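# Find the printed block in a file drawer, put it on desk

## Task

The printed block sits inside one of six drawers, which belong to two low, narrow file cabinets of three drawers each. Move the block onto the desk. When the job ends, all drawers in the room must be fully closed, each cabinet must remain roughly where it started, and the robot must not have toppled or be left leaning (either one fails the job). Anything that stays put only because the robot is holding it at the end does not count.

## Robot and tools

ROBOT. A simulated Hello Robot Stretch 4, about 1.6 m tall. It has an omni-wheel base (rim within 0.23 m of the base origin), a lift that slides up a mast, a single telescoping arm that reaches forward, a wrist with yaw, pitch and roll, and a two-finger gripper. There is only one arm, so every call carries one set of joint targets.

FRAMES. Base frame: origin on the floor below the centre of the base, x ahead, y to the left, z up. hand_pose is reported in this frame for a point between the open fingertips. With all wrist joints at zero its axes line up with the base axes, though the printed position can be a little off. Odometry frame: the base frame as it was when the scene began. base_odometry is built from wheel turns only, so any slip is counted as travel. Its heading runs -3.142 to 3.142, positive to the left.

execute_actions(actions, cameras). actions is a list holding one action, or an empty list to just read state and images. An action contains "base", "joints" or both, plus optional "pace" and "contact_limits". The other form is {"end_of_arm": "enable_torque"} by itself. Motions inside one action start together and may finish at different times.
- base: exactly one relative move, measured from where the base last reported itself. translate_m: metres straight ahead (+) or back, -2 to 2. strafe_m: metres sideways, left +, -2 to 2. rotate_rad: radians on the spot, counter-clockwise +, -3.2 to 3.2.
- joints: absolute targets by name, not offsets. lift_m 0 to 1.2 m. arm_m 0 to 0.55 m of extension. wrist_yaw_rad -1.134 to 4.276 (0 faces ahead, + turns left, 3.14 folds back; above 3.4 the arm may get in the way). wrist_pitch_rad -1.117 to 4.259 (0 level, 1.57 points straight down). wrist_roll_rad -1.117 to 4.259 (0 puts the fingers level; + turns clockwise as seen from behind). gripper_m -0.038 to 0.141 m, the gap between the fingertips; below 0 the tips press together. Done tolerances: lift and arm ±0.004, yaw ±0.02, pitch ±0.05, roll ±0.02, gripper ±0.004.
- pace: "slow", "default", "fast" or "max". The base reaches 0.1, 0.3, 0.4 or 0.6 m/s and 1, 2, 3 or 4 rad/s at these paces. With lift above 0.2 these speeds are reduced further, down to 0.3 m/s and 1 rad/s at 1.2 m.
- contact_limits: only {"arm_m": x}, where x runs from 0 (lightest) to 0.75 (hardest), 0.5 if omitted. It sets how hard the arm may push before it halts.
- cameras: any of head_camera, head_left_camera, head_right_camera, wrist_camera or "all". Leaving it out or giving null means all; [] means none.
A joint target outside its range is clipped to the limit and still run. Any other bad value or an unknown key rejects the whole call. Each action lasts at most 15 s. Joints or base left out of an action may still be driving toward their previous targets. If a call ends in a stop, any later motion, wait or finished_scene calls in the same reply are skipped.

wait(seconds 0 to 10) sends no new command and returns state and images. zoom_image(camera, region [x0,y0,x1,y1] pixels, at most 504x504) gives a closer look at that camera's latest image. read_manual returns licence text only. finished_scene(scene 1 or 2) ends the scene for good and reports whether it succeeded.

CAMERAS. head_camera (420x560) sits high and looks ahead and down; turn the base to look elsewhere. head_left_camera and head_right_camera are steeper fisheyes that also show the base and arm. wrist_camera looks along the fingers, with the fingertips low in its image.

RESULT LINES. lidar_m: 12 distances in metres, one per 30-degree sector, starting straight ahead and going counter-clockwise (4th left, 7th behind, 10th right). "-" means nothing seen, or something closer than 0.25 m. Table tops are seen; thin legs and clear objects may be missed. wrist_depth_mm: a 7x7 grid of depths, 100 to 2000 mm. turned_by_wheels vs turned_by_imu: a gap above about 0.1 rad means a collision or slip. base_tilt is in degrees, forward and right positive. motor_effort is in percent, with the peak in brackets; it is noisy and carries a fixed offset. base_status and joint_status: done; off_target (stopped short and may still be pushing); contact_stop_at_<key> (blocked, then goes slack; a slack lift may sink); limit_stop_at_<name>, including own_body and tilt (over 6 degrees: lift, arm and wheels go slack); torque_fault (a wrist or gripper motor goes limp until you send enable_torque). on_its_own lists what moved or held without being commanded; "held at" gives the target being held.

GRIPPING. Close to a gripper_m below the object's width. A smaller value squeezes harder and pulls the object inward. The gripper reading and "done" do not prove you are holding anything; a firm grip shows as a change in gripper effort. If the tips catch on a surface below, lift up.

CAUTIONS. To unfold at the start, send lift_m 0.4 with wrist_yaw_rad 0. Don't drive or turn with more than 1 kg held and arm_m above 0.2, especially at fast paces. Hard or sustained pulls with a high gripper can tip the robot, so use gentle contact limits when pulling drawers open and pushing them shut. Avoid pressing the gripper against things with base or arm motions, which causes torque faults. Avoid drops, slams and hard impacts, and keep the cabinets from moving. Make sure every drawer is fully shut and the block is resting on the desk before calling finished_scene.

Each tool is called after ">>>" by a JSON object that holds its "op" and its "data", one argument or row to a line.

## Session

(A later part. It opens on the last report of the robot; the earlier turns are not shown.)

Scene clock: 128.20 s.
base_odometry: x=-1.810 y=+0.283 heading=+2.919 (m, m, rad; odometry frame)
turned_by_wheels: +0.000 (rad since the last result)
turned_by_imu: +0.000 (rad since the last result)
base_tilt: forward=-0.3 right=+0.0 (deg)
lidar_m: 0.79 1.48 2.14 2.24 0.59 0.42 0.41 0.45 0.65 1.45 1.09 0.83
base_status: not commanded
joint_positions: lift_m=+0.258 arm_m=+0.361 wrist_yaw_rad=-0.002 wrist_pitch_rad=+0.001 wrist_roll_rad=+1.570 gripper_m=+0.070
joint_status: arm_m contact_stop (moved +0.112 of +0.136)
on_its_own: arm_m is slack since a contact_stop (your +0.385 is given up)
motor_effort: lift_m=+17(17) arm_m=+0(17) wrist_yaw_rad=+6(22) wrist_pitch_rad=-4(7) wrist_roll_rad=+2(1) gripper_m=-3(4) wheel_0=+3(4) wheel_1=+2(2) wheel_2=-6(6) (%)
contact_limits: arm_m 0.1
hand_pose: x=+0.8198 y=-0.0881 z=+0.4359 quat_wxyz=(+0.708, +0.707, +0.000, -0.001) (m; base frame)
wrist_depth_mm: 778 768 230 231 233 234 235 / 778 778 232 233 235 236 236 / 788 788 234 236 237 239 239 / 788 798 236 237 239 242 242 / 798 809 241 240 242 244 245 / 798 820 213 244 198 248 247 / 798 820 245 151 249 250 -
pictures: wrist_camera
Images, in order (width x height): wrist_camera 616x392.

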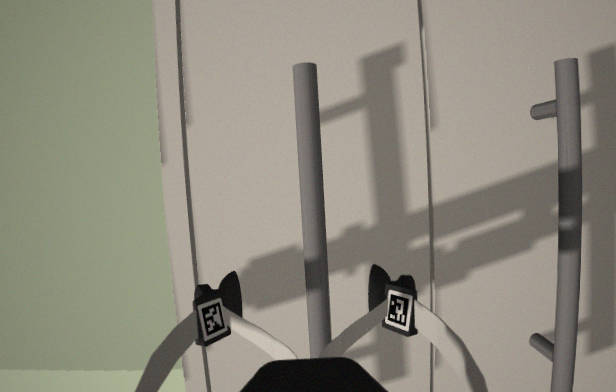

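>>> {"op": "execute_actions", "data": {
  "actions": [
    {"joints":{"arm_m":0.352,"gripper_m":-0.02}}
  ],
  "cameras": ["wrist_camera"]
}}

>>> {"op": "execute_actions", "data": {
  "actions": [
    {"joints":{"arm_m":0.03},"pace":"slow"}
  ],
  "cameras": ["wrist_camera","head_camera"]
}}

Scene clock: 136.30 s.
base_odometry: x=-1.810 y=+0.283 heading=+2.919 (m, m, rad; odometry frame)
turned_by_wheels: +0.000 (rad since the last result)
turned_by_imu: +0.001 (rad since the last result)
base_tilt: forward=-0.2 right=-0.2 (deg)
lidar_m: 0.77 1.48 2.14 2.23 0.59 0.44 0.41 0.46 0.67 1.47 1.10 0.82
base_status: not commanded
joint_positions: lift_m=+0.258 arm_m=+0.353 wrist_yaw_rad=+0.001 wrist_pitch_rad=+0.008 wrist_roll_rad=+1.570 gripper_m=-0.019
joint_status: all done
motor_effort: lift_m=+17(17) arm_m=-6(5) wrist_yaw_rad=-4(7) wrist_pitch_rad=-22(24) wrist_roll_rad=+1(0) gripper_m=-20(22) wheel_0=+3(3) wheel_1=+2(2) wheel_2=-5(6) (%)
hand_pose: x=+0.8125 y=-0.0870 z=+0.4340 quat_wxyz=(+0.708, +0.707, +0.003, -0.002) (m; base frame)
wrist_depth_mm: 768 768 232 233 236 240 242 / 788 788 235 236 239 244 221 / 778 788 238 240 241 247 215 / 778 798 240 240 244 250 219 / 798 798 243 245 247 253 221 / 798 820 246 206 184 256 223 / 798 798 249 147 252 259 -
pictures: wrist_camera
Images, in order (width x height): wrist_camera 616x392.

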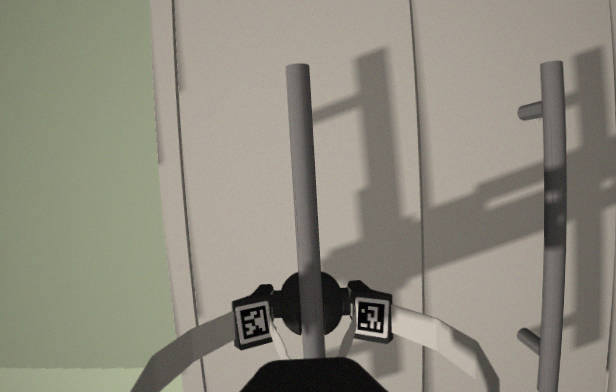

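Scene clock: 140.80 s.
base_odometry: x=-1.810 y=+0.283 heading=+2.920 (m, m, rad; odometry frame)
turned_by_wheels: +0.001 (rad since the last result)
turned_by_imu: +0.001 (rad since the last result)
base_tilt: forward=-0.3 right=-0.3 (deg)
lidar_m: 0.48 1.47 2.15 1.43 0.58 0.43 0.42 0.46 0.66 1.47 1.11 0.51
base_status: not commanded
joint_positions: lift_m=+0.258 arm_m=+0.031 wrist_yaw_rad=+0.008 wrist_pitch_rad=+0.009 wrist_roll_rad=+1.570 gripper_m=-0.019
joint_status: all done
on_its_own: wrist_yaw_rad is at rest, and its effort (-23) is outside its rest range (-13 to +13); wrist_pitch_rad is at rest, and its effort (-27) is outside its rest range (-23 to +23)
motor_effort: lift_m=+17(17) arm_m=-7(8) wrist_yaw_rad=-23(37) wrist_pitch_rad=-27(27) wrist_roll_rad=+1(4) gripper_m=-21(20) wheel_0=+4(4) wheel_1=+2(2) wheel_2=+1(5) (%)
hand_pose: x=+0.4912 y=-0.0851 z=+0.4336 quat_wxyz=(+0.708, +0.707, +0.006, +0.000) (m; base frame)
wrist_depth_mm: 1042 1098 235 236 239 778 569 / 1078 1098 237 236 240 564 559 / 1098 1098 238 240 243 564 569 / 1078 1098 241 242 245 569 574 / 1098 1118 243 244 248 580 585 / 1118 1118 244 208 182 585 585 / 1138 1118 246 147 251 707 621
pictures: head_camera, wrist_camera
Images, in order (width x height): head_camera 420x560, wrist_camera 616x392.

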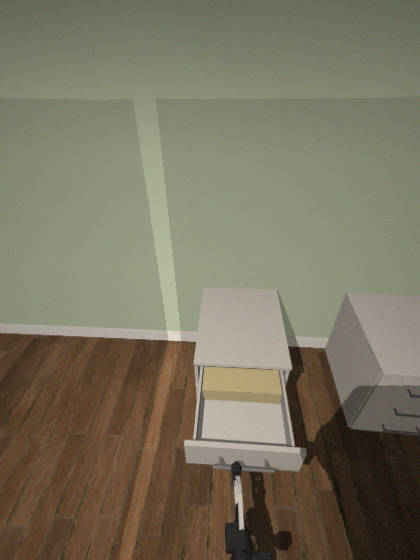

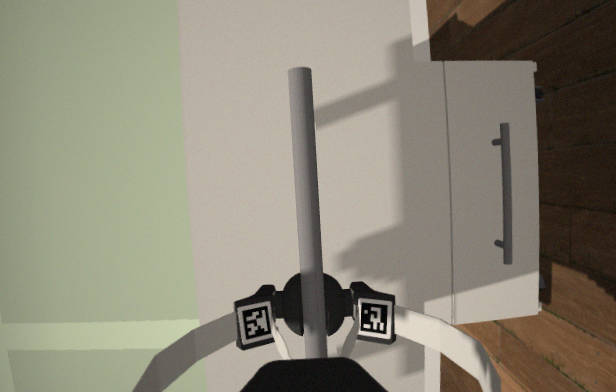

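>>> {"op": "zoom_image", "data": {
  "camera": "head_camera",
  "region": [170,340,330,480]
}}

Region (170, 340, 330, 480) of head_camera's 420x560 image, scaled by 3.150, with more detail than that image has; it fills the top 441 rows of this view, and the rest is white.

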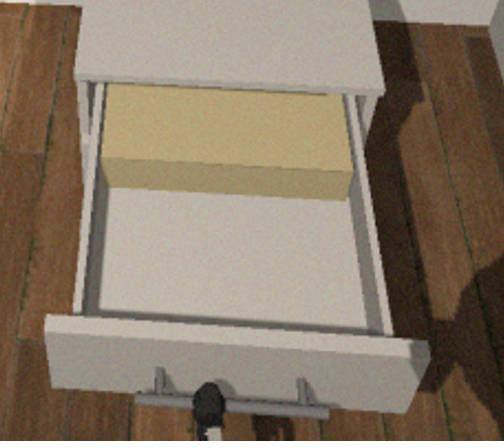

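>>> {"op": "execute_actions", "data": {
  "actions": [
    {"joints":{"arm_m":0.36},"contact_limits":{"arm_m":0.3},"pace":"slow"}
  ],
  "cameras": []
}}

>>> {"op": "execute_actions", "data": {
  "actions": [
    {"joints":{"gripper_m":0.07,"arm_m":0.345}}
  ],
  "cameras": []
}}

>>> {"op": "execute_actions", "data": {
  "actions": [
    {"joints":{"arm_m":0.25}}
  ],
  "cameras": []
}}

>>> {"op": "execute_actions", "data": {
  "actions": [
    {"joints":{"lift_m":0.113}}
  ],
  "cameras": ["wrist_camera"]
}}

Scene clock: 157.80 s.
base_odometry: x=-1.810 y=+0.283 heading=+2.918 (m, m, rad; odometry frame)
turned_by_wheels: -0.001 (rad since the last result)
turned_by_imu: -0.001 (rad since the last result)
base_tilt: forward=-0.1 right=-0.2 (deg)
lidar_m: 0.79 1.48 2.14 2.24 0.57 0.43 0.42 0.45 0.66 1.47 1.11 0.79
base_status: not commanded
joint_positions: lift_m=+0.258 arm_m=+0.359 wrist_yaw_rad=-0.012 wrist_pitch_rad=+0.008 wrist_roll_rad=+1.570 gripper_m=-0.019
joint_status: all done
on_its_own: wrist_yaw_rad is at rest, and its effort (+36) is outside its rest range (-13 to +13)
motor_effort: lift_m=+18(17) arm_m=+6(8) wrist_yaw_rad=+36(35) wrist_pitch_rad=-22(27) wrist_roll_rad=+0(1) gripper_m=-18(20) wheel_0=-4(5) wheel_1=-1(2) wheel_2=-4(4) (%)
contact_limits: arm_m 0.3
hand_pose: x=+0.8173 y=-0.0909 z=+0.4341 quat_wxyz=(+0.708, +0.707, -0.002, -0.007) (m; base frame)
wrist_depth_mm: 768 778 238 239 240 244 246 / 768 778 239 240 242 245 212 / 778 809 241 242 243 245 216 / 778 788 240 241 244 247 248 / 798 788 242 241 245 248 250 / 798 798 241 206 185 250 251 / 788 798 244 145 246 249 -
pictures: none
No camera images: the call's "cameras" was empty. Leave "cameras" out to get every camera's image.

Scene clock: 159.43 s.
base_odometry: x=-1.810 y=+0.283 heading=+2.918 (m, m, rad; odometry frame)
turned_by_wheels: +0.000 (rad since the last result)
turned_by_imu: +0.000 (rad since the last result)
base_tilt: forward=-0.2 right=-0.3 (deg)
lidar_m: 0.80 1.47 2.14 2.23 0.60 0.44 0.40 0.44 0.66 1.46 1.09 0.82
base_status: not commanded
joint_positions: lift_m=+0.258 arm_m=+0.346 wrist_yaw_rad=+0.000 wrist_pitch_rad=+0.003 wrist_roll_rad=+1.570 gripper_m=+0.070
joint_status: all done
motor_effort: lift_m=+17(18) arm_m=-6(9) wrist_yaw_rad=+0(35) wrist_pitch_rad=-8(23) wrist_roll_rad=+0(1) gripper_m=-3(17) wheel_0=-5(5) wheel_1=-1(1) wheel_2=-4(4) (%)
hand_pose: x=+0.8054 y=-0.0875 z=+0.4355 quat_wxyz=(+0.708, +0.707, +0.001, -0.001) (m; base frame)
wrist_depth_mm: 798 778 247 249 249 251 251 / 798 798 249 250 252 254 218 / 788 798 251 252 253 255 221 / 809 809 252 253 255 256 223 / 809 798 254 255 256 257 227 / 820 798 213 256 195 260 228 / 820 809 257 150 260 263 -
pictures: none
No camera images: the call's "cameras" was empty. Leave "cameras" out to get every camera's image.

Scene clock: 160.70 s.
base_odometry: x=-1.810 y=+0.283 heading=+2.918 (m, m, rad; odometry frame)
turned_by_wheels: +0.000 (rad since the last result)
turned_by_imu: +0.000 (rad since the last result)
base_tilt: forward=-0.1 right=-0.3 (deg)
lidar_m: 0.78 1.47 2.11 2.24 0.57 0.42 0.43 0.44 0.65 1.47 1.11 0.80
base_status: not commanded
joint_positions: lift_m=+0.258 arm_m=+0.251 wrist_yaw_rad=+0.000 wrist_pitch_rad=+0.003 wrist_roll_rad=+1.570 gripper_m=+0.070
joint_status: all done
motor_effort: lift_m=+18(17) arm_m=-6(7) wrist_yaw_rad=+1(1) wrist_pitch_rad=-8(8) wrist_roll_rad=+1(0) gripper_m=-2(4) wheel_0=-5(5) wheel_1=-1(1) wheel_2=-4(4) (%)
hand_pose: x=+0.7104 y=-0.0874 z=+0.4355 quat_wxyz=(+0.708, +0.707, +0.001, -0.001) (m; base frame)
wrist_depth_mm: 878 904 340 342 343 345 347 / 891 891 342 343 345 345 349 / 904 904 343 343 347 349 351 / 878 891 345 349 351 351 355 / 904 917 347 351 355 353 355 / 904 917 212 355 195 357 359 / 931 917 353 150 357 357 359
pictures: none
No camera images: the call's "cameras" was empty. Leave "cameras" out to get every camera's image.

Scene clock: 162.37 s.
base_odometry: x=-1.810 y=+0.283 heading=+2.918 (m, m, rad; odometry frame)
turned_by_wheels: +0.000 (rad since the last result)
turned_by_imu: +0.000 (rad since the last result)
base_tilt: forward=-0.4 right=+0.0 (deg)
lidar_m: 0.80 1.47 2.14 2.24 0.58 0.44 0.42 0.45 0.65 1.48 1.10 0.82
base_status: not commanded
joint_positions: lift_m=+0.113 arm_m=+0.251 wrist_yaw_rad=+0.000 wrist_pitch_rad=+0.003 wrist_roll_rad=+1.570 gripper_m=+0.070
joint_status: all done
motor_effort: lift_m=+16(17) arm_m=-6(6) wrist_yaw_rad=+1(1) wrist_pitch_rad=-8(8) wrist_roll_rad=+3(1) gripper_m=-4(3) wheel_0=-5(5) wheel_1=-1(1) wheel_2=-4(4) (%)
hand_pose: x=+0.7104 y=-0.0874 z=+0.2907 quat_wxyz=(+0.708, +0.707, +0.001, -0.001) (m; base frame)
wrist_depth_mm: 336 334 340 342 343 345 368 / 338 342 343 347 345 345 375 / 342 342 343 343 345 347 366 / 904 345 347 347 349 353 359 / 904 347 347 349 353 353 364 / 891 347 212 353 194 357 362 / 917 349 351 151 357 359 364
pictures: wrist_camera
Images, in order (width x height): wrist_camera 616x392.

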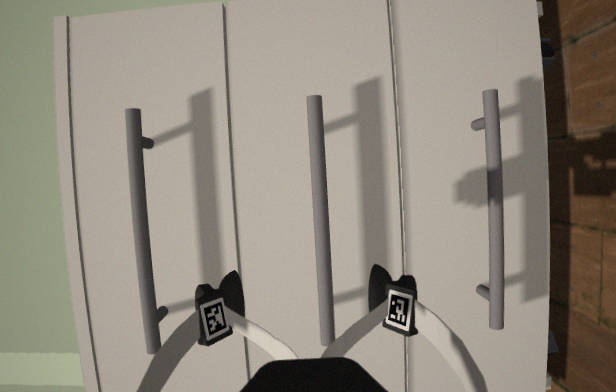

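>>> {"op": "execute_actions", "data": {
  "actions": [
    {"joints":{"arm_m":0.345}}
  ],
  "cameras": []
}}

>>> {"op": "execute_actions", "data": {
  "actions": [
    {"joints":{"gripper_m":-0.02}}
  ],
  "cameras": []
}}

>>> {"op": "execute_actions", "data": {
  "actions": [
    {"joints":{"arm_m":0.03},"pace":"slow"}
  ],
  "cameras": ["head_camera"]
}}

>>> {"op": "zoom_image", "data": {
  "camera": "head_camera",
  "region": [150,340,330,500]
}}

Scene clock: 170.93 s.
base_odometry: x=-1.810 y=+0.283 heading=+2.918 (m, m, rad; odometry frame)
turned_by_wheels: +0.000 (rad since the last result)
turned_by_imu: +0.001 (rad since the last result)
base_tilt: forward=-0.2 right=-0.3 (deg)
lidar_m: 0.78 1.46 2.14 2.25 0.59 0.43 0.43 0.45 0.68 1.47 1.12 0.84
base_status: not commanded
joint_positions: lift_m=+0.113 arm_m=+0.344 wrist_yaw_rad=+0.000 wrist_pitch_rad=+0.002 wrist_roll_rad=+1.570 gripper_m=+0.070
joint_status: all done
motor_effort: lift_m=+15(16) arm_m=+6(6) wrist_yaw_rad=-1(0) wrist_pitch_rad=-8(7) wrist_roll_rad=+2(1) gripper_m=-1(2) wheel_0=-5(5) wheel_1=-1(1) wheel_2=-4(4) (%)
hand_pose: x=+0.8034 y=-0.0874 z=+0.2907 quat_wxyz=(+0.708, +0.707, +0.001, -0.001) (m; base frame)
wrist_depth_mm: 247 249 248 251 251 253 254 / 246 249 250 252 253 256 254 / 248 251 253 253 254 257 257 / 251 253 254 254 257 259 259 / 253 255 256 256 258 260 262 / 256 256 212 260 195 263 259 / 256 232 259 150 263 264 -
pictures: none
No camera images: the call's "cameras" was empty. Leave "cameras" out to get every camera's image.

Scene clock: 172.57 s.
base_odometry: x=-1.810 y=+0.283 heading=+2.918 (m, m, rad; odometry frame)
turned_by_wheels: +0.000 (rad since the last result)
turned_by_imu: +0.000 (rad since the last result)
base_tilt: forward=-0.1 right=-0.2 (deg)
lidar_m: 0.78 1.48 2.13 2.23 0.58 0.43 0.42 0.45 0.66 1.48 1.09 0.81
base_status: not commanded
joint_positions: lift_m=+0.113 arm_m=+0.344 wrist_yaw_rad=+0.001 wrist_pitch_rad=+0.015 wrist_roll_rad=+1.570 gripper_m=-0.019
joint_status: all done
on_its_own: wrist_pitch_rad is at rest, and its effort (-44) is outside its rest range (-23 to +23)
motor_effort: lift_m=+19(19) arm_m=+5(6) wrist_yaw_rad=-2(4) wrist_pitch_rad=-44(46) wrist_roll_rad=+2(2) gripper_m=-20(21) wheel_0=-5(5) wheel_1=-1(1) wheel_2=-4(4) (%)
hand_pose: x=+0.8037 y=-0.0871 z=+0.2867 quat_wxyz=(+0.708, +0.707, +0.006, -0.005) (m; base frame)
wrist_depth_mm: 244 246 245 247 250 256 257 / 244 247 247 248 252 257 229 / 245 249 250 251 255 259 262 / 248 250 250 253 255 262 227 / 248 252 255 254 257 263 229 / 251 253 254 206 181 264 231 / 252 254 217 219 259 267 268
pictures: none
No camera images: the call's "cameras" was empty. Leave "cameras" out to get every camera's image.

Scene clock: 177.00 s.
base_odometry: x=-1.810 y=+0.283 heading=+2.919 (m, m, rad; odometry frame)
turned_by_wheels: +0.001 (rad since the last result)
turned_by_imu: +0.002 (rad since the last result)
base_tilt: forward=-0.3 right=-0.2 (deg)
lidar_m: 0.50 1.48 2.15 2.23 0.59 0.43 0.42 0.44 0.66 1.47 1.10 0.50
base_status: not commanded
joint_positions: lift_m=+0.113 arm_m=+0.031 wrist_yaw_rad=+0.010 wrist_pitch_rad=+0.017 wrist_roll_rad=+1.570 gripper_m=-0.019
joint_status: all done
on_its_own: wrist_yaw_rad is at rest, and its effort (-28) is outside its rest range (-13 to +13); wrist_pitch_rad is at rest, and its effort (-48) is outside its rest range (-23 to +23)
motor_effort: lift_m=+19(19) arm_m=-7(7) wrist_yaw_rad=-28(29) wrist_pitch_rad=-48(49) wrist_roll_rad=+0(1) gripper_m=-19(22) wheel_0=+1(5) wheel_1=-1(1) wheel_2=+0(4) (%)
hand_pose: x=+0.4913 y=-0.0847 z=+0.2862 quat_wxyz=(+0.707, +0.707, +0.009, -0.003) (m; base frame)
wrist_depth_mm: 1060 1060 244 247 250 504 373 / 1078 1042 247 249 251 521 382 / 1078 549 248 250 253 535 379 / 1118 1098 250 252 254 544 387 / 1118 1078 252 254 256 549 394 / 1078 1118 253 201 183 521 399 / 1118 1118 255 219 260 455 407
pictures: head_camera
Images, in order (width x height): head_camera 420x560.

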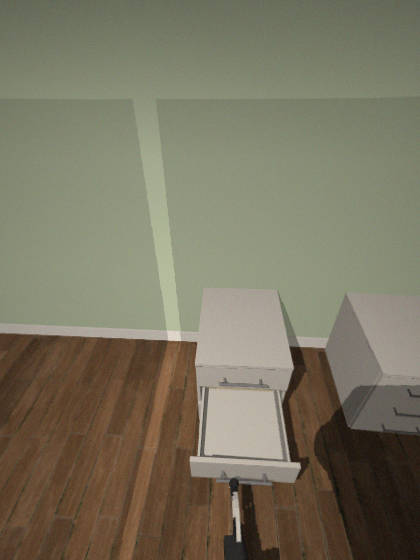

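Region (150, 340, 330, 500) of head_camera's 420x560 image, scaled by 2.800, with more detail than that image has.

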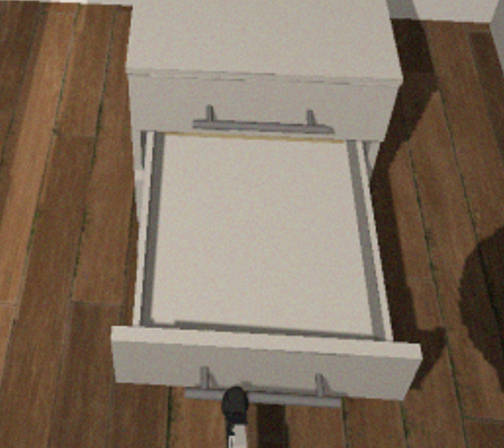

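>>> {"op": "execute_actions", "data": {
  "actions": [
    {"joints":{"arm_m":0.352},"contact_limits":{"arm_m":0.3},"pace":"slow"}
  ],
  "cameras": []
}}

>>> {"op": "execute_actions", "data": {
  "actions": [
    {"joints":{"gripper_m":0.07,"arm_m":0.335}}
  ],
  "cameras": []
}}

>>> {"op": "execute_actions", "data": {
  "actions": [
    {"joints":{"arm_m":0.22}}
  ],
  "cameras": []
}}

>>> {"op": "execute_actions", "data": {
  "actions": [
    {"joints":{"lift_m":0.01,"wrist_pitch_rad":0.25}}
  ],
  "cameras": ["wrist_camera"]
}}

Scene clock: 188.33 s.
base_odometry: x=-1.810 y=+0.283 heading=+2.919 (m, m, rad; odometry frame)
turned_by_wheels: -0.001 (rad since the last result)
turned_by_imu: +0.000 (rad since the last result)
base_tilt: forward=-0.2 right=-0.2 (deg)
lidar_m: 0.80 1.47 2.14 2.25 0.61 0.43 0.42 0.44 0.68 1.47 1.10 0.80
base_status: not commanded
joint_positions: lift_m=+0.113 arm_m=+0.351 wrist_yaw_rad=-0.008 wrist_pitch_rad=+0.015 wrist_roll_rad=+1.570 gripper_m=-0.019
joint_status: all done
on_its_own: wrist_yaw_rad is at rest, and its effort (+23) is outside its rest range (-13 to +13); wrist_pitch_rad is at rest, and its effort (-42) is outside its rest range (-23 to +23)
motor_effort: lift_m=+20(19) arm_m=+8(8) wrist_yaw_rad=+23(31) wrist_pitch_rad=-42(49) wrist_roll_rad=+1(2) gripper_m=-17(21) wheel_0=-2(2) wheel_1=-1(1) wheel_2=-4(4) (%)
contact_limits: arm_m 0.3
hand_pose: x=+0.8092 y=-0.0899 z=+0.2869 quat_wxyz=(+0.707, +0.707, +0.002, -0.008) (m; base frame)
wrist_depth_mm: 241 241 245 248 249 252 254 / 239 244 246 246 251 253 220 / 240 244 246 249 251 254 222 / 241 245 248 249 252 254 224 / 242 244 249 250 253 254 257 / 243 246 248 211 183 256 245 / 245 247 214 214 255 256 -
pictures: none
No camera images: the call's "cameras" was empty. Leave "cameras" out to get every camera's image.

Scene clock: 189.97 s.
base_odometry: x=-1.810 y=+0.283 heading=+2.919 (m, m, rad; odometry frame)
turned_by_wheels: +0.000 (rad since the last result)
turned_by_imu: +0.000 (rad since the last result)
base_tilt: forward=-0.2 right=-0.1 (deg)
lidar_m: 0.78 1.48 2.13 2.24 0.59 0.43 0.41 0.45 0.68 1.48 1.10 0.80
base_status: not commanded
joint_positions: lift_m=+0.113 arm_m=+0.336 wrist_yaw_rad=+0.000 wrist_pitch_rad=+0.003 wrist_roll_rad=+1.570 gripper_m=+0.070
joint_status: all done
motor_effort: lift_m=+19(19) arm_m=-5(7) wrist_yaw_rad=+1(25) wrist_pitch_rad=-8(45) wrist_roll_rad=-1(0) gripper_m=-1(19) wheel_0=-2(1) wheel_1=-1(1) wheel_2=-4(4) (%)
hand_pose: x=+0.7953 y=-0.0875 z=+0.2903 quat_wxyz=(+0.707, +0.707, +0.001, -0.001) (m; base frame)
wrist_depth_mm: 253 255 257 259 259 260 262 / 255 256 258 259 262 263 229 / 256 257 259 259 264 264 233 / 259 259 260 262 263 265 265 / 259 260 262 264 265 267 267 / 262 263 212 265 195 268 259 / 260 229 265 150 268 268 271
pictures: none
No camera images: the call's "cameras" was empty. Leave "cameras" out to get every camera's image.

Scene clock: 191.33 s.
base_odometry: x=-1.810 y=+0.283 heading=+2.919 (m, m, rad; odometry frame)
turned_by_wheels: +0.000 (rad since the last result)
turned_by_imu: +0.000 (rad since the last result)
base_tilt: forward=-0.3 right=-0.1 (deg)
lidar_m: 0.78 1.47 2.13 2.23 0.59 0.43 0.43 0.44 0.64 1.46 1.10 0.83
base_status: not commanded
joint_positions: lift_m=+0.113 arm_m=+0.221 wrist_yaw_rad=+0.000 wrist_pitch_rad=+0.003 wrist_roll_rad=+1.570 gripper_m=+0.070
joint_status: all done
motor_effort: lift_m=+20(20) arm_m=-6(6) wrist_yaw_rad=+0(1) wrist_pitch_rad=-8(9) wrist_roll_rad=+1(2) gripper_m=-3(3) wheel_0=-1(2) wheel_1=-1(1) wheel_2=-4(4) (%)
hand_pose: x=+0.6804 y=-0.0874 z=+0.2903 quat_wxyz=(+0.707, +0.707, +0.001, -0.001) (m; base frame)
wrist_depth_mm: 904 368 368 368 373 375 389 / 904 366 370 373 373 377 397 / 917 368 368 375 377 377 394 / 904 373 375 375 377 377 404 / 917 377 375 377 382 382 407 / 946 375 212 379 194 384 421 / 946 375 377 150 387 384 418
pictures: none
No camera images: the call's "cameras" was empty. Leave "cameras" out to get every camera's image.

Scene clock: 192.80 s.
base_odometry: x=-1.810 y=+0.283 heading=+2.919 (m, m, rad; odometry frame)
turned_by_wheels: +0.000 (rad since the last result)
turned_by_imu: +0.000 (rad since the last result)
base_tilt: forward=-0.2 right=-0.3 (deg)
lidar_m: 0.78 1.46 2.12 2.24 0.59 0.43 0.42 0.44 0.66 1.47 1.12 0.79
base_status: not commanded
joint_positions: lift_m=+0.010 arm_m=+0.221 wrist_yaw_rad=+0.000 wrist_pitch_rad=+0.252 wrist_roll_rad=+1.570 gripper_m=+0.070
joint_status: all done
motor_effort: lift_m=+16(18) arm_m=-6(6) wrist_yaw_rad=+0(1) wrist_pitch_rad=-7(6) wrist_roll_rad=+1(0) gripper_m=-2(3) wheel_0=-2(2) wheel_1=-1(1) wheel_2=-4(4) (%)
hand_pose: x=+0.6713 y=-0.0874 z=+0.1164 quat_wxyz=(+0.702, +0.701, +0.089, -0.089) (m; base frame)
wrist_depth_mm: 324 343 364 387 322 219 - / 325 345 364 389 329 224 184 / 322 345 364 389 336 229 187 / 327 345 364 392 342 233 190 / 327 347 368 394 347 234 190 / 330 347 212 392 195 234 192 / 329 342 373 150 355 214 -
pictures: wrist_camera
Images, in order (width x height): wrist_camera 616x392.

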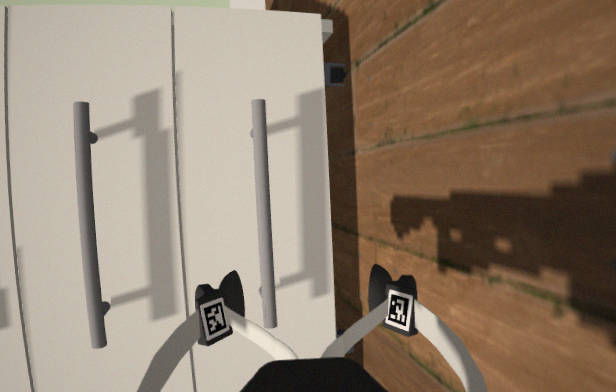

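>>> {"op": "execute_actions", "data": {
  "actions": [
    {"joints":{"wrist_pitch_rad":0.18,"gripper_m":0.06}}
  ],
  "cameras": []
}}

>>> {"op": "execute_actions", "data": {
  "actions": [
    {"joints":{"arm_m":0.35},"contact_limits":{"arm_m":0.1}}
  ],
  "cameras": ["wrist_camera"]
}}

Scene clock: 199.70 s.
base_odometry: x=-1.810 y=+0.283 heading=+2.919 (m, m, rad; odometry frame)
turned_by_wheels: +0.000 (rad since the last result)
turned_by_imu: +0.001 (rad since the last result)
base_tilt: forward=-0.2 right=-0.2 (deg)
lidar_m: 0.79 1.48 2.12 2.24 0.58 0.43 0.42 0.45 0.68 1.47 1.12 0.80
base_status: not commanded
joint_positions: lift_m=+0.010 arm_m=+0.221 wrist_yaw_rad=+0.000 wrist_pitch_rad=+0.183 wrist_roll_rad=+1.570 gripper_m=+0.060
joint_status: all done
motor_effort: lift_m=+15(16) arm_m=-6(6) wrist_yaw_rad=+1(1) wrist_pitch_rad=-8(10) wrist_roll_rad=+0(1) gripper_m=-4(4) wheel_0=-2(2) wheel_1=-1(1) wheel_2=-4(4) (%)
hand_pose: x=+0.6756 y=-0.0874 z=+0.1360 quat_wxyz=(+0.704, +0.704, +0.065, -0.065) (m; base frame)
wrist_depth_mm: 336 347 366 382 375 244 - / 334 345 362 382 382 250 201 / 332 349 368 382 392 254 201 / 336 349 366 384 394 258 202 / 338 347 368 387 402 260 204 / 338 349 207 387 194 262 209 / 340 347 366 153 399 236 -
pictures: none
No camera images: the call's "cameras" was empty. Leave "cameras" out to get every camera's image.

Scene clock: 201.13 s.
base_odometry: x=-1.810 y=+0.283 heading=+2.919 (m, m, rad; odometry frame)
turned_by_wheels: +0.000 (rad since the last result)
turned_by_imu: +0.000 (rad since the last result)
base_tilt: forward=-0.3 right=-0.2 (deg)
lidar_m: 0.79 1.46 2.15 2.25 0.59 0.44 0.41 0.46 0.66 1.47 1.10 0.81
base_status: not commanded
joint_positions: lift_m=+0.010 arm_m=+0.349 wrist_yaw_rad=+0.000 wrist_pitch_rad=+0.182 wrist_roll_rad=+1.570 gripper_m=+0.060
joint_status: all done
motor_effort: lift_m=+15(16) arm_m=+6(5) wrist_yaw_rad=+1(2) wrist_pitch_rad=-7(8) wrist_roll_rad=+0(0) gripper_m=-4(2) wheel_0=-1(1) wheel_1=-1(1) wheel_2=-4(4) (%)
contact_limits: arm_m 0.1
hand_pose: x=+0.8036 y=-0.0874 z=+0.1361 quat_wxyz=(+0.705, +0.704, +0.064, -0.064) (m; base frame)
wrist_depth_mm: 220 229 242 252 264 244 - / 218 230 243 250 266 249 200 / 218 232 243 250 267 254 204 / 220 232 244 253 267 258 202 / 220 235 244 254 268 262 204 / 220 235 207 255 195 263 209 / 222 232 245 153 272 236 -
pictures: wrist_camera
Images, in order (width x height): wrist_camera 616x392.

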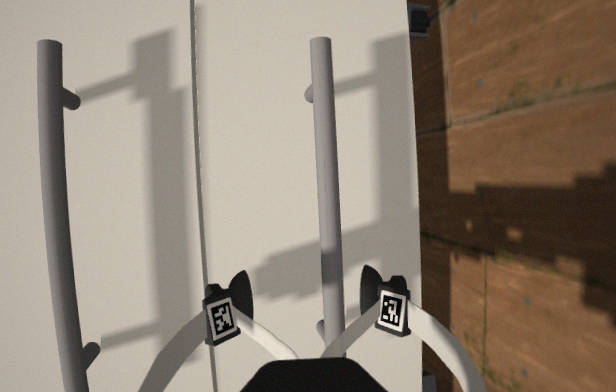

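>>> {"op": "execute_actions", "data": {
  "actions": [
    {"joints":{"gripper_m":-0.02}}
  ],
  "cameras": []
}}

>>> {"op": "execute_actions", "data": {
  "actions": [
    {"joints":{"arm_m":0.03},"pace":"slow"}
  ],
  "cameras": ["head_camera"]
}}

>>> {"op": "zoom_image", "data": {
  "camera": "head_camera",
  "region": [150,340,330,520]
}}

Scene clock: 208.27 s.
base_odometry: x=-1.810 y=+0.283 heading=+2.919 (m, m, rad; odometry frame)
turned_by_wheels: +0.000 (rad since the last result)
turned_by_imu: +0.001 (rad since the last result)
base_tilt: forward=-0.2 right=-0.3 (deg)
lidar_m: 0.80 1.47 2.14 2.25 0.58 0.44 0.43 0.45 0.67 1.46 1.12 0.81
base_status: not commanded
joint_positions: lift_m=+0.010 arm_m=+0.349 wrist_yaw_rad=+0.001 wrist_pitch_rad=+0.195 wrist_roll_rad=+1.570 gripper_m=-0.019
joint_status: all done
on_its_own: wrist_pitch_rad is at rest, and its effort (-44) is outside its rest range (-23 to +23)
motor_effort: lift_m=+20(20) arm_m=+4(6) wrist_yaw_rad=-4(3) wrist_pitch_rad=-44(45) wrist_roll_rad=+0(1) gripper_m=-22(24) wheel_0=-2(2) wheel_1=-1(1) wheel_2=-4(4) (%)
hand_pose: x=+0.8032 y=-0.0871 z=+0.1321 quat_wxyz=(+0.704, +0.703, +0.069, -0.069) (m; base frame)
wrist_depth_mm: 218 228 240 253 287 231 - / 219 229 241 251 268 236 190 / 220 231 243 251 270 241 194 / 221 233 243 251 270 245 196 / 221 232 244 252 272 246 198 / 219 233 241 204 183 247 200 / 211 232 209 222 272 213 -
pictures: none
No camera images: the call's "cameras" was empty. Leave "cameras" out to get every camera's image.

Scene clock: 212.00 s.
base_odometry: x=-1.810 y=+0.283 heading=+2.919 (m, m, rad; odometry frame)
turned_by_wheels: +0.000 (rad since the last result)
turned_by_imu: +0.001 (rad since the last result)
base_tilt: forward=-0.3 right=-0.3 (deg)
lidar_m: 0.54 1.46 2.11 2.23 0.58 0.43 0.43 0.45 0.65 1.47 1.08 0.56
base_status: not commanded
joint_positions: lift_m=+0.010 arm_m=+0.059 wrist_yaw_rad=+0.000 wrist_pitch_rad=+0.182 wrist_roll_rad=+1.570 gripper_m=-0.020
joint_status: arm_m limit_stop_at_own_body (moved -0.290 of -0.319)
on_its_own: lift_m is slack since a limit_stop_at_own_body; arm_m is slack since a limit_stop_at_own_body (your +0.030 is given up)
motor_effort: lift_m=+18(19) arm_m=+0(8) wrist_yaw_rad=+0(27) wrist_pitch_rad=-7(45) wrist_roll_rad=+0(1) gripper_m=-14(23) wheel_0=+1(2) wheel_1=-1(1) wheel_2=-1(4) (%)
hand_pose: x=+0.5138 y=-0.0875 z=+0.1359 quat_wxyz=(+0.704, +0.704, +0.064, -0.064) (m; base frame)
wrist_depth_mm: 960 991 263 271 286 244 - / 477 496 265 271 286 251 202 / 477 496 264 273 289 254 202 / 473 496 267 273 290 259 203 / 480 496 270 272 291 264 204 / 477 500 266 201 285 264 210 / 477 500 221 244 291 237 -
pictures: head_camera
Images, in order (width x height): head_camera 420x560.

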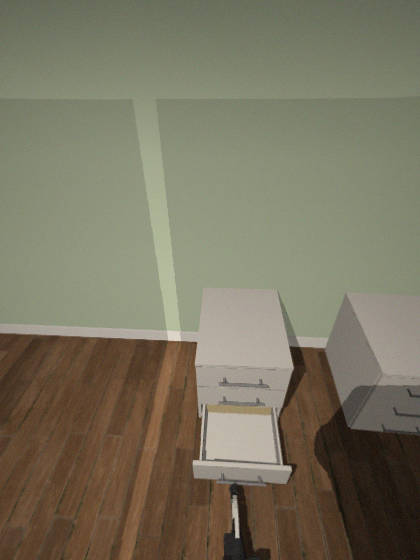

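Region (150, 340, 330, 520) of head_camera's 420x560 image, scaled by 2.800, with more detail than that image has.

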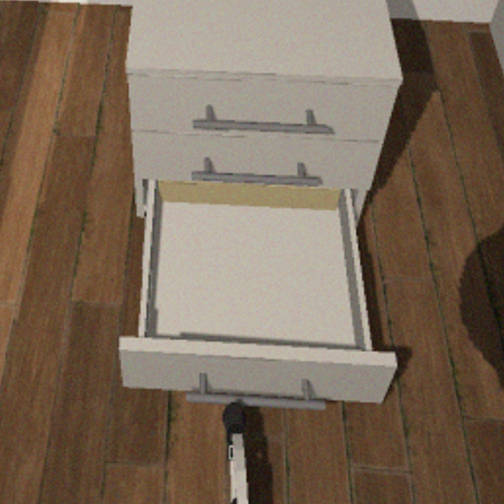

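>>> {"op": "execute_actions", "data": {
  "actions": [
    {"joints":{"arm_m":0.34,"lift_m":0.01},"contact_limits":{"arm_m":0.2},"pace":"slow"}
  ],
  "cameras": ["head_camera","wrist_camera"]
}}

Scene clock: 222.23 s.
base_odometry: x=-1.810 y=+0.283 heading=+2.919 (m, m, rad; odometry frame)
turned_by_wheels: +0.000 (rad since the last result)
turned_by_imu: +0.001 (rad since the last result)
base_tilt: forward=-0.2 right=-0.3 (deg)
lidar_m: 0.78 1.50 2.11 2.25 0.57 0.44 0.43 0.45 0.67 1.48 1.08 0.82
base_status: not commanded
joint_positions: lift_m=+0.010 arm_m=+0.339 wrist_yaw_rad=+0.000 wrist_pitch_rad=+0.183 wrist_roll_rad=+1.570 gripper_m=-0.020
joint_status: all done
motor_effort: lift_m=+18(19) arm_m=+6(9) wrist_yaw_rad=+0(7) wrist_pitch_rad=-8(8) wrist_roll_rad=+0(0) gripper_m=-14(14) wheel_0=+1(1) wheel_1=-1(1) wheel_2=-1(1) (%)
contact_limits: arm_m 0.2
hand_pose: x=+0.7935 y=-0.0875 z=+0.1358 quat_wxyz=(+0.704, +0.704, +0.064, -0.064) (m; base frame)
wrist_depth_mm: 229 240 252 262 277 244 - / 226 239 253 262 278 248 200 / 228 240 252 262 277 254 204 / 229 243 253 263 279 257 202 / 229 243 254 264 279 262 203 / 230 243 253 202 276 262 208 / 230 242 216 234 279 236 -
pictures: head_camera, wrist_camera
Images, in order (width x height): head_camera 420x560, wrist_camera 616x392.

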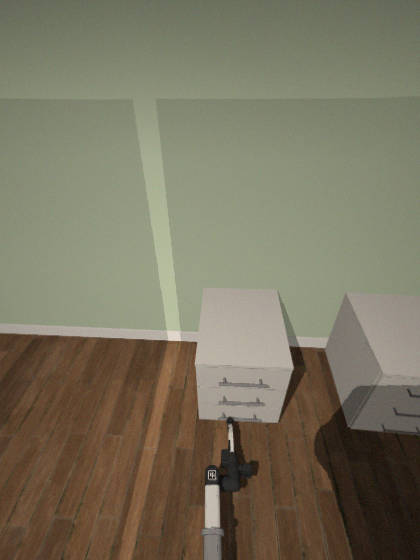

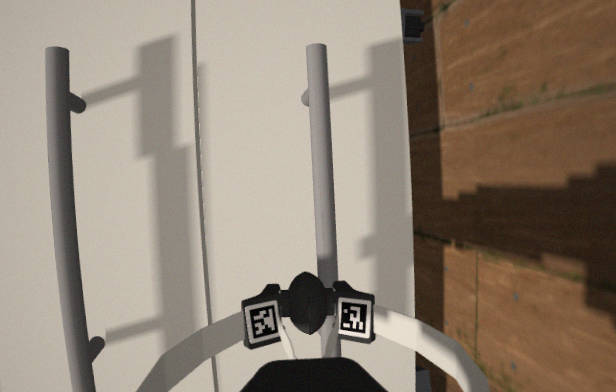

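>>> {"op": "execute_actions", "data": {
  "actions": [
    {"joints":{"arm_m":0.358},"contact_limits":{"arm_m":0.2},"pace":"slow"}
  ],
  "cameras": []
}}

>>> {"op": "execute_actions", "data": {
  "actions": [
    {"joints":{"arm_m":0.2,"gripper_m":0.07}}
  ],
  "cameras": []
}}

>>> {"op": "execute_actions", "data": {
  "actions": [
    {"base":{"strafe_m":-0.62},"joints":{"lift_m":0.258,"wrist_pitch_rad":0}}
  ],
  "cameras": ["head_camera","wrist_camera"]
}}

Scene clock: 230.33 s.
base_odometry: x=-1.810 y=+0.283 heading=+2.919 (m, m, rad; odometry frame)
turned_by_wheels: +0.000 (rad since the last result)
turned_by_imu: +0.000 (rad since the last result)
base_tilt: forward=-0.4 right=-0.1 (deg)
lidar_m: 0.79 1.49 2.10 2.25 0.60 0.43 0.43 0.43 0.67 1.48 1.09 0.81
base_status: not commanded
joint_positions: lift_m=+0.010 arm_m=+0.346 wrist_yaw_rad=-0.002 wrist_pitch_rad=+0.182 wrist_roll_rad=+1.570 gripper_m=-0.020
joint_status: arm_m contact_stop (moved +0.007 of +0.019)
on_its_own: arm_m is slack since a contact_stop (your +0.358 is given up)
motor_effort: lift_m=+17(18) arm_m=+0(18) wrist_yaw_rad=+6(19) wrist_pitch_rad=-8(7) wrist_roll_rad=-1(0) gripper_m=-10(14) wheel_0=+2(2) wheel_1=-1(1) wheel_2=-6(6) (%)
contact_limits: arm_m 0.2
hand_pose: x=+0.8008 y=-0.0881 z=+0.1359 quat_wxyz=(+0.704, +0.704, +0.064, -0.065) (m; base frame)
wrist_depth_mm: 224 233 246 256 268 242 - / 220 235 247 256 271 249 200 / 221 236 247 255 270 254 201 / 223 236 247 255 273 258 202 / 224 236 249 256 276 262 204 / 224 237 247 201 268 262 209 / 224 236 213 182 276 230 -
pictures: none
No camera images: the call's "cameras" was empty. Leave "cameras" out to get every camera's image.

not run: a stop came earlier in this reply.

not run: a stop came earlier in this reply.

>>> {"op": "execute_actions", "data": {
  "actions": [
    {"joints":{"arm_m":0.2,"gripper_m":0.07}}
  ],
  "cameras": []
}}

>>> {"op": "execute_actions", "data": {
  "actions": [
    {"base":{"strafe_m":-0.62},"joints":{"lift_m":0.258,"wrist_pitch_rad":0}}
  ],
  "cameras": ["head_camera","wrist_camera"]
}}

Scene clock: 236.37 s.
base_odometry: x=-1.810 y=+0.283 heading=+2.919 (m, m, rad; odometry frame)
turned_by_wheels: +0.000 (rad since the last result)
turned_by_imu: +0.001 (rad since the last result)
base_tilt: forward=-0.1 right=-0.1 (deg)
lidar_m: 0.79 1.48 2.13 2.23 0.60 0.45 0.42 0.44 0.65 1.46 1.11 0.80
base_status: not commanded
joint_positions: lift_m=+0.010 arm_m=+0.201 wrist_yaw_rad=+0.000 wrist_pitch_rad=+0.183 wrist_roll_rad=+1.570 gripper_m=+0.070
joint_status: all done
motor_effort: lift_m=+18(17) arm_m=-6(5) wrist_yaw_rad=+2(8) wrist_pitch_rad=-7(8) wrist_roll_rad=+0(0) gripper_m=-3(13) wheel_0=+3(2) wheel_1=-1(1) wheel_2=-6(6) (%)
hand_pose: x=+0.6556 y=-0.0874 z=+0.1359 quat_wxyz=(+0.704, +0.704, +0.064, -0.064) (m; base frame)
wrist_depth_mm: 349 366 384 404 373 245 - / 351 370 387 402 387 249 201 / 353 366 389 404 394 254 200 / 357 370 389 404 404 257 203 / 357 368 389 410 410 262 205 / 357 368 211 410 195 264 209 / 359 366 392 150 415 237 -
pictures: none
No camera images: the call's "cameras" was empty. Leave "cameras" out to get every camera's image.

Scene clock: 239.77 s.
base_odometry: x=-1.673 y=+0.888 heading=+2.919 (m, m, rad; odometry frame)
turned_by_wheels: +0.000 (rad since the last result)
turned_by_imu: +0.003 (rad since the last result)
base_tilt: forward=-0.1 right=-0.4 (deg)
lidar_m: 0.76 0.85 2.05 1.51 0.65 0.48 0.47 0.48 0.73 0.85 0.90 0.76
base_status: done
joint_positions: lift_m=+0.258 arm_m=+0.201 wrist_yaw_rad=+0.000 wrist_pitch_rad=+0.003 wrist_roll_rad=+1.570 gripper_m=+0.070
joint_status: all done
motor_effort: lift_m=+19(22) arm_m=-6(6) wrist_yaw_rad=+2(0) wrist_pitch_rad=-7(12) wrist_roll_rad=+2(3) gripper_m=-2(4) wheel_0=+3(11) wheel_1=-3(12) wheel_2=+0(3) (%)
hand_pose: x=+0.6604 y=-0.0874 z=+0.4354 quat_wxyz=(+0.707, +0.707, +0.001, -0.001) (m; base frame)
wrist_depth_mm: 878 904 340 343 347 343 345 / 878 904 342 343 343 349 349 / 878 904 345 345 353 351 353 / 917 904 351 353 353 353 357 / 891 904 917 353 917 809 591 / 904 917 212 931 195 878 615 / 917 917 917 150 842 759 627
pictures: head_camera, wrist_camera
Images, in order (width x height): head_camera 420x560, wrist_camera 616x392.

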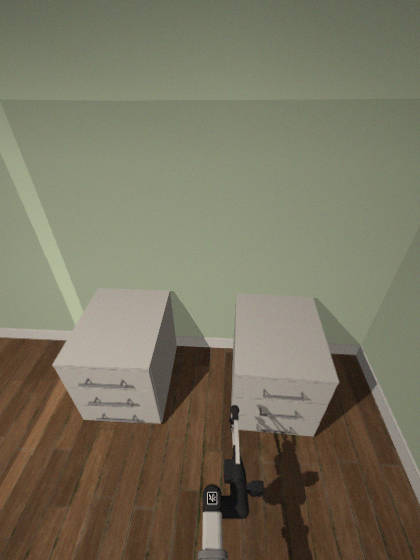

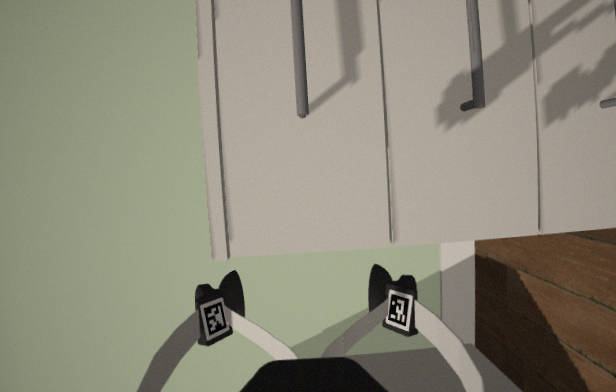

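>>> {"op": "execute_actions", "data": {
  "actions": [
    {"base":{"strafe_m":-0.19}}
  ],
  "cameras": []
}}

>>> {"op": "execute_actions", "data": {
  "actions": [
    {"joints":{"arm_m":0.3}}
  ],
  "cameras": ["wrist_camera"]
}}

Scene clock: 250.13 s.
base_odometry: x=-1.631 y=+1.073 heading=+2.919 (m, m, rad; odometry frame)
turned_by_wheels: +0.000 (rad since the last result)
turned_by_imu: +0.002 (rad since the last result)
base_tilt: forward=-0.2 right=-0.2 (deg)
lidar_m: 0.72 0.93 1.16 1.56 0.65 0.49 0.48 0.51 0.68 0.66 0.69 0.76
base_status: done
joint_positions: lift_m=+0.258 arm_m=+0.201 wrist_yaw_rad=+0.000 wrist_pitch_rad=+0.003 wrist_roll_rad=+1.570 gripper_m=+0.070
joint_status: not commanded
motor_effort: lift_m=+19(19) arm_m=-6(6) wrist_yaw_rad=+1(1) wrist_pitch_rad=-8(8) wrist_roll_rad=+2(2) gripper_m=-3(4) wheel_0=+3(11) wheel_1=-4(12) wheel_2=+0(1) (%)
hand_pose: x=+0.6604 y=-0.0874 z=+0.4354 quat_wxyz=(+0.707, +0.707, +0.001, -0.001) (m; base frame)
wrist_depth_mm: 854 878 320 324 325 327 325 / 878 878 324 325 329 332 332 / 866 891 329 330 332 334 338 / 878 891 334 332 338 340 340 / 891 878 340 338 340 342 343 / 917 891 213 340 194 347 347 / 904 904 342 151 345 347 353
pictures: none
No camera images: the call's "cameras" was empty. Leave "cameras" out to get every camera's image.

Scene clock: 251.43 s.
base_odometry: x=-1.631 y=+1.073 heading=+2.919 (m, m, rad; odometry frame)
turned_by_wheels: +0.000 (rad since the last result)
turned_by_imu: +0.000 (rad since the last result)
base_tilt: forward=-0.3 right=-0.2 (deg)
lidar_m: 0.74 0.92 1.17 1.55 0.63 0.49 0.47 0.50 0.67 0.65 0.71 0.76
base_status: not commanded
joint_positions: lift_m=+0.258 arm_m=+0.298 wrist_yaw_rad=-0.003 wrist_pitch_rad=+0.002 wrist_roll_rad=+1.570 gripper_m=+0.070
joint_status: all done
motor_effort: lift_m=+19(19) arm_m=+11(11) wrist_yaw_rad=+9(10) wrist_pitch_rad=-5(7) wrist_roll_rad=+1(0) gripper_m=-2(3) wheel_0=+4(4) wheel_1=-4(4) wheel_2=+0(0) (%)
hand_pose: x=+0.7573 y=-0.0882 z=+0.4356 quat_wxyz=(+0.707, +0.707, +0.000, -0.002) (m; base frame)
wrist_depth_mm: 778 778 229 232 231 233 235 / 788 788 231 232 235 235 237 / 778 798 234 236 236 238 237 / 798 798 236 238 239 240 242 / 809 809 239 239 242 243 245 / 809 809 202 243 195 246 247 / 820 820 243 146 248 249 -
pictures: wrist_camera
Images, in order (width x height): wrist_camera 616x392.

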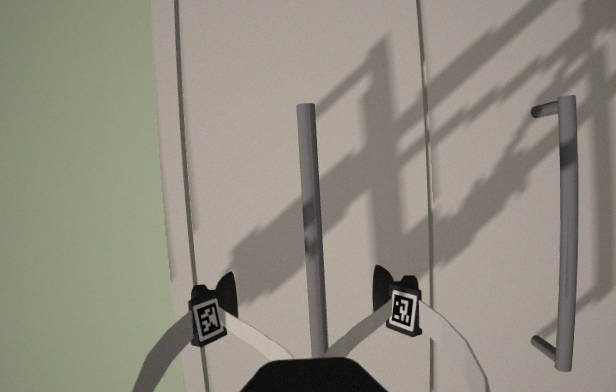

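Already touching. Offsets are about −0.063.

>>> {"op": "execute_actions", "data": {
  "actions": [
    {"joints":{"arm_m":0.285,"gripper_m":-0.02}}
  ],
  "cameras": []
}}

>>> {"op": "execute_actions", "data": {
  "actions": [
    {"joints":{"arm_m":0.0},"pace":"slow"}
  ],
  "cameras": ["head_camera"]
}}

>>> {"op": "zoom_image", "data": {
  "camera": "head_camera",
  "region": [150,340,330,520]
}}

Scene clock: 258.90 s.
base_odometry: x=-1.631 y=+1.073 heading=+2.919 (m, m, rad; odometry frame)
turned_by_wheels: +0.000 (rad since the last result)
turned_by_imu: +0.001 (rad since the last result)
base_tilt: forward=-0.1 right=-0.3 (deg)
lidar_m: 0.72 0.92 1.18 1.53 0.66 0.47 0.49 0.51 0.66 0.66 0.70 0.74
base_status: not commanded
joint_positions: lift_m=+0.258 arm_m=+0.286 wrist_yaw_rad=+0.001 wrist_pitch_rad=+0.008 wrist_roll_rad=+1.570 gripper_m=-0.019
joint_status: all done
motor_effort: lift_m=+19(19) arm_m=-6(8) wrist_yaw_rad=-1(8) wrist_pitch_rad=-23(24) wrist_roll_rad=+0(1) gripper_m=-19(18) wheel_0=+4(4) wheel_1=-4(4) wheel_2=+0(0) (%)
hand_pose: x=+0.7455 y=-0.0872 z=+0.4339 quat_wxyz=(+0.707, +0.707, +0.003, -0.002) (m; base frame)
wrist_depth_mm: 778 768 236 238 240 245 246 / 788 788 238 241 243 247 249 / 778 798 241 243 246 250 251 / 809 798 244 246 247 253 222 / 809 809 247 248 250 257 256 / 809 820 248 206 183 260 262 / 820 820 252 183 255 262 263
pictures: none
No camera images: the call's "cameras" was empty. Leave "cameras" out to get every camera's image.

Scene clock: 263.03 s.
base_odometry: x=-1.631 y=+1.073 heading=+2.919 (m, m, rad; odometry frame)
turned_by_wheels: +0.000 (rad since the last result)
turned_by_imu: +0.001 (rad since the last result)
base_tilt: forward=-0.3 right=-0.1 (deg)
lidar_m: 0.47 0.91 1.19 1.56 0.64 0.48 0.49 0.52 0.69 0.67 0.71 0.45
base_status: not commanded
joint_positions: lift_m=+0.258 arm_m=+0.001 wrist_yaw_rad=+0.012 wrist_pitch_rad=+0.009 wrist_roll_rad=+1.570 gripper_m=-0.019
joint_status: all done
on_its_own: wrist_yaw_rad is at rest, and its effort (-32) is outside its rest range (-13 to +13); wrist_pitch_rad is at rest, and its effort (-27) is outside its rest range (-23 to +23)
motor_effort: lift_m=+19(19) arm_m=-6(7) wrist_yaw_rad=-32(35) wrist_pitch_rad=-27(27) wrist_roll_rad=+1(1) gripper_m=-19(18) wheel_0=+3(4) wheel_1=-4(4) wheel_2=+0(0) (%)
hand_pose: x=+0.4615 y=-0.0840 z=+0.4334 quat_wxyz=(+0.707, +0.707, +0.007, +0.001) (m; base frame)
wrist_depth_mm: 1060 1078 236 238 239 778 574 / 1042 1042 237 239 242 525 535 / 1042 1042 240 241 246 525 535 / 1060 1078 244 245 248 535 549 / 1078 1078 247 248 250 549 549 / 1118 1078 248 208 184 554 554 / 1098 1118 215 154 255 707 627
pictures: head_camera
Images, in order (width x height): head_camera 420x560.

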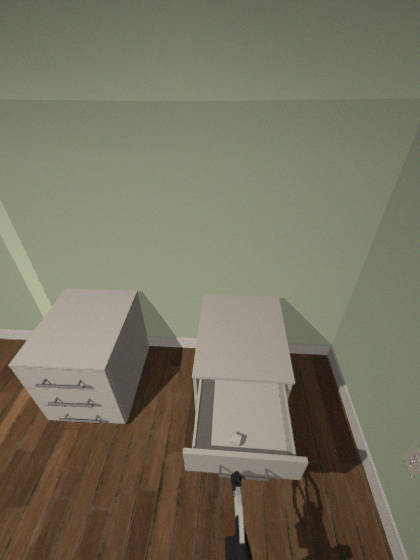

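Region (150, 340, 330, 520) of head_camera's 420x560 image, scaled by 2.800, with more detail than that image has.

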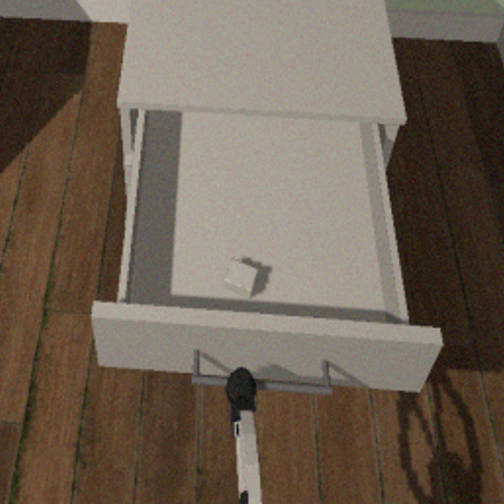

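>>> {"op": "execute_actions", "data": {
  "actions": [
    {"joints":{"gripper_m":0.07}}
  ],
  "cameras": []
}}

>>> {"op": "execute_actions", "data": {
  "actions": [
    {"base":{"translate_m":-0.07}}
  ],
  "cameras": []
}}

>>> {"op": "execute_actions", "data": {
  "actions": [
    {"joints":{"lift_m":0.6}}
  ],
  "cameras": []
}}

>>> {"op": "execute_actions", "data": {
  "actions": [
    {"joints":{"wrist_pitch_rad":1.57,"wrist_roll_rad":0,"arm_m":0.33}}
  ],
  "cameras": ["head_camera","wrist_camera"]
}}

Scene clock: 275.03 s.
base_odometry: x=-1.631 y=+1.073 heading=+2.919 (m, m, rad; odometry frame)
turned_by_wheels: +0.000 (rad since the last result)
turned_by_imu: +0.001 (rad since the last result)
base_tilt: forward=-0.2 right=-0.3 (deg)
lidar_m: 0.49 0.94 1.20 1.57 0.63 0.49 0.49 0.51 0.70 0.66 0.71 0.49
base_status: not commanded
joint_positions: lift_m=+0.258 arm_m=+0.001 wrist_yaw_rad=+0.000 wrist_pitch_rad=+0.003 wrist_roll_rad=+1.570 gripper_m=+0.070
joint_status: all done
motor_effort: lift_m=+19(19) arm_m=-6(6) wrist_yaw_rad=-2(33) wrist_pitch_rad=-9(30) wrist_roll_rad=+0(1) gripper_m=-3(19) wheel_0=+4(4) wheel_1=-4(4) wheel_2=+0(0) (%)
hand_pose: x=+0.4604 y=-0.0873 z=+0.4353 quat_wxyz=(+0.707, +0.707, +0.001, -0.001) (m; base frame)
wrist_depth_mm: 1060 1060 245 248 249 798 580 / 1060 1078 248 250 251 525 535 / 1060 1078 252 251 252 535 539 / 1078 1078 253 252 254 539 554 / 1098 1118 254 254 257 549 559 / 1098 1118 213 256 195 544 559 / 1118 1098 258 151 262 759 634
pictures: none
No camera images: the call's "cameras" was empty. Leave "cameras" out to get every camera's image.

Scene clock: 276.37 s.
base_odometry: x=-1.563 y=+1.058 heading=+2.919 (m, m, rad; odometry frame)
turned_by_wheels: +0.000 (rad since the last result)
turned_by_imu: +0.000 (rad since the last result)
base_tilt: forward=-0.2 right=-0.2 (deg)
lidar_m: 0.53 1.00 2.16 1.34 0.57 0.42 0.41 0.41 0.66 0.65 0.69 0.55
base_status: done
joint_positions: lift_m=+0.258 arm_m=+0.001 wrist_yaw_rad=+0.000 wrist_pitch_rad=+0.003 wrist_roll_rad=+1.570 gripper_m=+0.070
joint_status: not commanded
motor_effort: lift_m=+19(19) arm_m=-6(6) wrist_yaw_rad=+0(1) wrist_pitch_rad=-8(8) wrist_roll_rad=+0(1) gripper_m=-3(3) wheel_0=-4(9) wheel_1=-4(9) wheel_2=+3(12) (%)
hand_pose: x=+0.4604 y=-0.0874 z=+0.4354 quat_wxyz=(+0.707, +0.707, +0.001, -0.001) (m; base frame)
wrist_depth_mm: 1118 1138 314 315 1078 788 585 / 1118 1160 314 317 591 597 591 / 1118 1160 320 319 597 609 603 / 1160 1160 1160 320 325 603 609 / 1138 1138 1160 325 327 615 621 / 1182 1182 212 325 195 609 621 / 1182 1182 1205 150 332 750 640
pictures: none
No camera images: the call's "cameras" was empty. Leave "cameras" out to get every camera's image.

Scene clock: 278.80 s.
base_odometry: x=-1.563 y=+1.058 heading=+2.919 (m, m, rad; odometry frame)
turned_by_wheels: +0.000 (rad since the last result)
turned_by_imu: +0.000 (rad since the last result)
base_tilt: forward=-0.2 right=-0.4 (deg)
lidar_m: 0.53 0.99 2.17 1.33 0.58 0.41 0.41 0.45 0.62 0.65 0.72 0.53
base_status: not commanded
joint_positions: lift_m=+0.600 arm_m=+0.001 wrist_yaw_rad=+0.000 wrist_pitch_rad=+0.003 wrist_roll_rad=+1.570 gripper_m=+0.070
joint_status: all done
motor_effort: lift_m=+20(18) arm_m=-6(6) wrist_yaw_rad=-1(0) wrist_pitch_rad=-7(8) wrist_roll_rad=+2(1) gripper_m=-3(0) wheel_0=-5(4) wheel_1=-4(4) wheel_2=+3(3) (%)
hand_pose: x=+0.4604 y=-0.0874 z=+0.7773 quat_wxyz=(+0.707, +0.707, +0.001, -0.001) (m; base frame)
wrist_depth_mm: 1118 1160 1160 1118 1138 1160 1025 / 1138 1098 1160 1160 1138 691 508 / 1118 1138 1138 1160 976 683 554 / 1138 1160 1160 1138 991 707 569 / 1138 1160 1160 1182 1025 707 574 / 1182 1205 212 1205 195 661 525 / 1160 1160 1182 151 1205 1138 1042
pictures: none
No camera images: the call's "cameras" was empty. Leave "cameras" out to get every camera's image.

Scene clock: 280.90 s.
base_odometry: x=-1.563 y=+1.058 heading=+2.919 (m, m, rad; odometry frame)
turned_by_wheels: +0.000 (rad since the last result)
turned_by_imu: +0.000 (rad since the last result)
base_tilt: forward=-0.1 right=-0.2 (deg)
lidar_m: 0.56 0.98 2.16 1.32 0.57 0.41 0.39 0.43 0.63 0.65 0.71 0.58
base_status: not commanded
joint_positions: lift_m=+0.600 arm_m=+0.329 wrist_yaw_rad=+0.000 wrist_pitch_rad=+1.570 wrist_roll_rad=+0.001 gripper_m=+0.070
joint_status: all done
motor_effort: lift_m=+21(20) arm_m=+6(7) wrist_yaw_rad=+1(1) wrist_pitch_rad=+0(5) wrist_roll_rad=-3(6) gripper_m=-2(1) wheel_0=-4(5) wheel_1=-4(4) wheel_2=+3(3) (%)
hand_pose: x=+0.5001 y=-0.0874 z=+0.4895 quat_wxyz=(+0.707, +0.000, +0.707, +0.000) (m; base frame)
wrist_depth_mm: 707 324 340 342 343 343 291 / 715 327 340 340 343 343 278 / 699 330 340 342 343 342 281 / 691 267 250 237 224 213 213 / 699 707 707 715 715 715 715 / 699 707 213 699 196 699 707 / 699 699 707 151 699 715 715
pictures: head_camera, wrist_camera
Images, in order (width x height): head_camera 420x560, wrist_camera 616x392.

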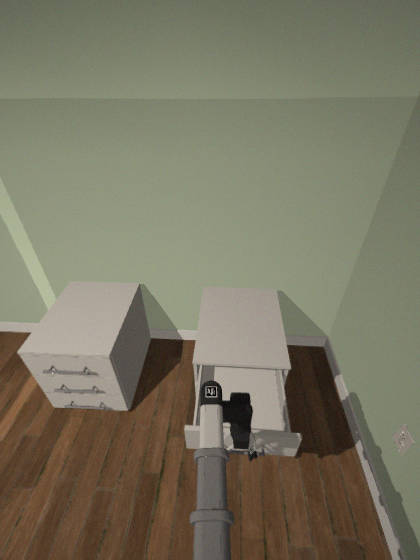

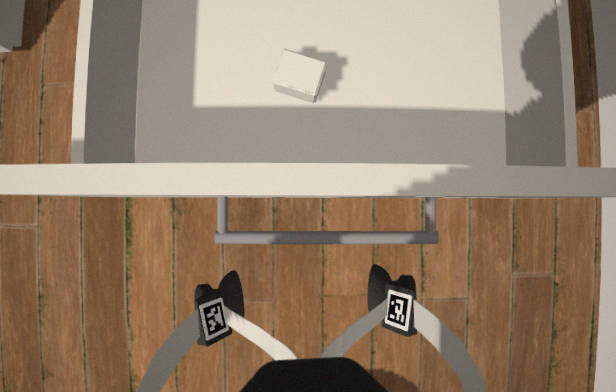

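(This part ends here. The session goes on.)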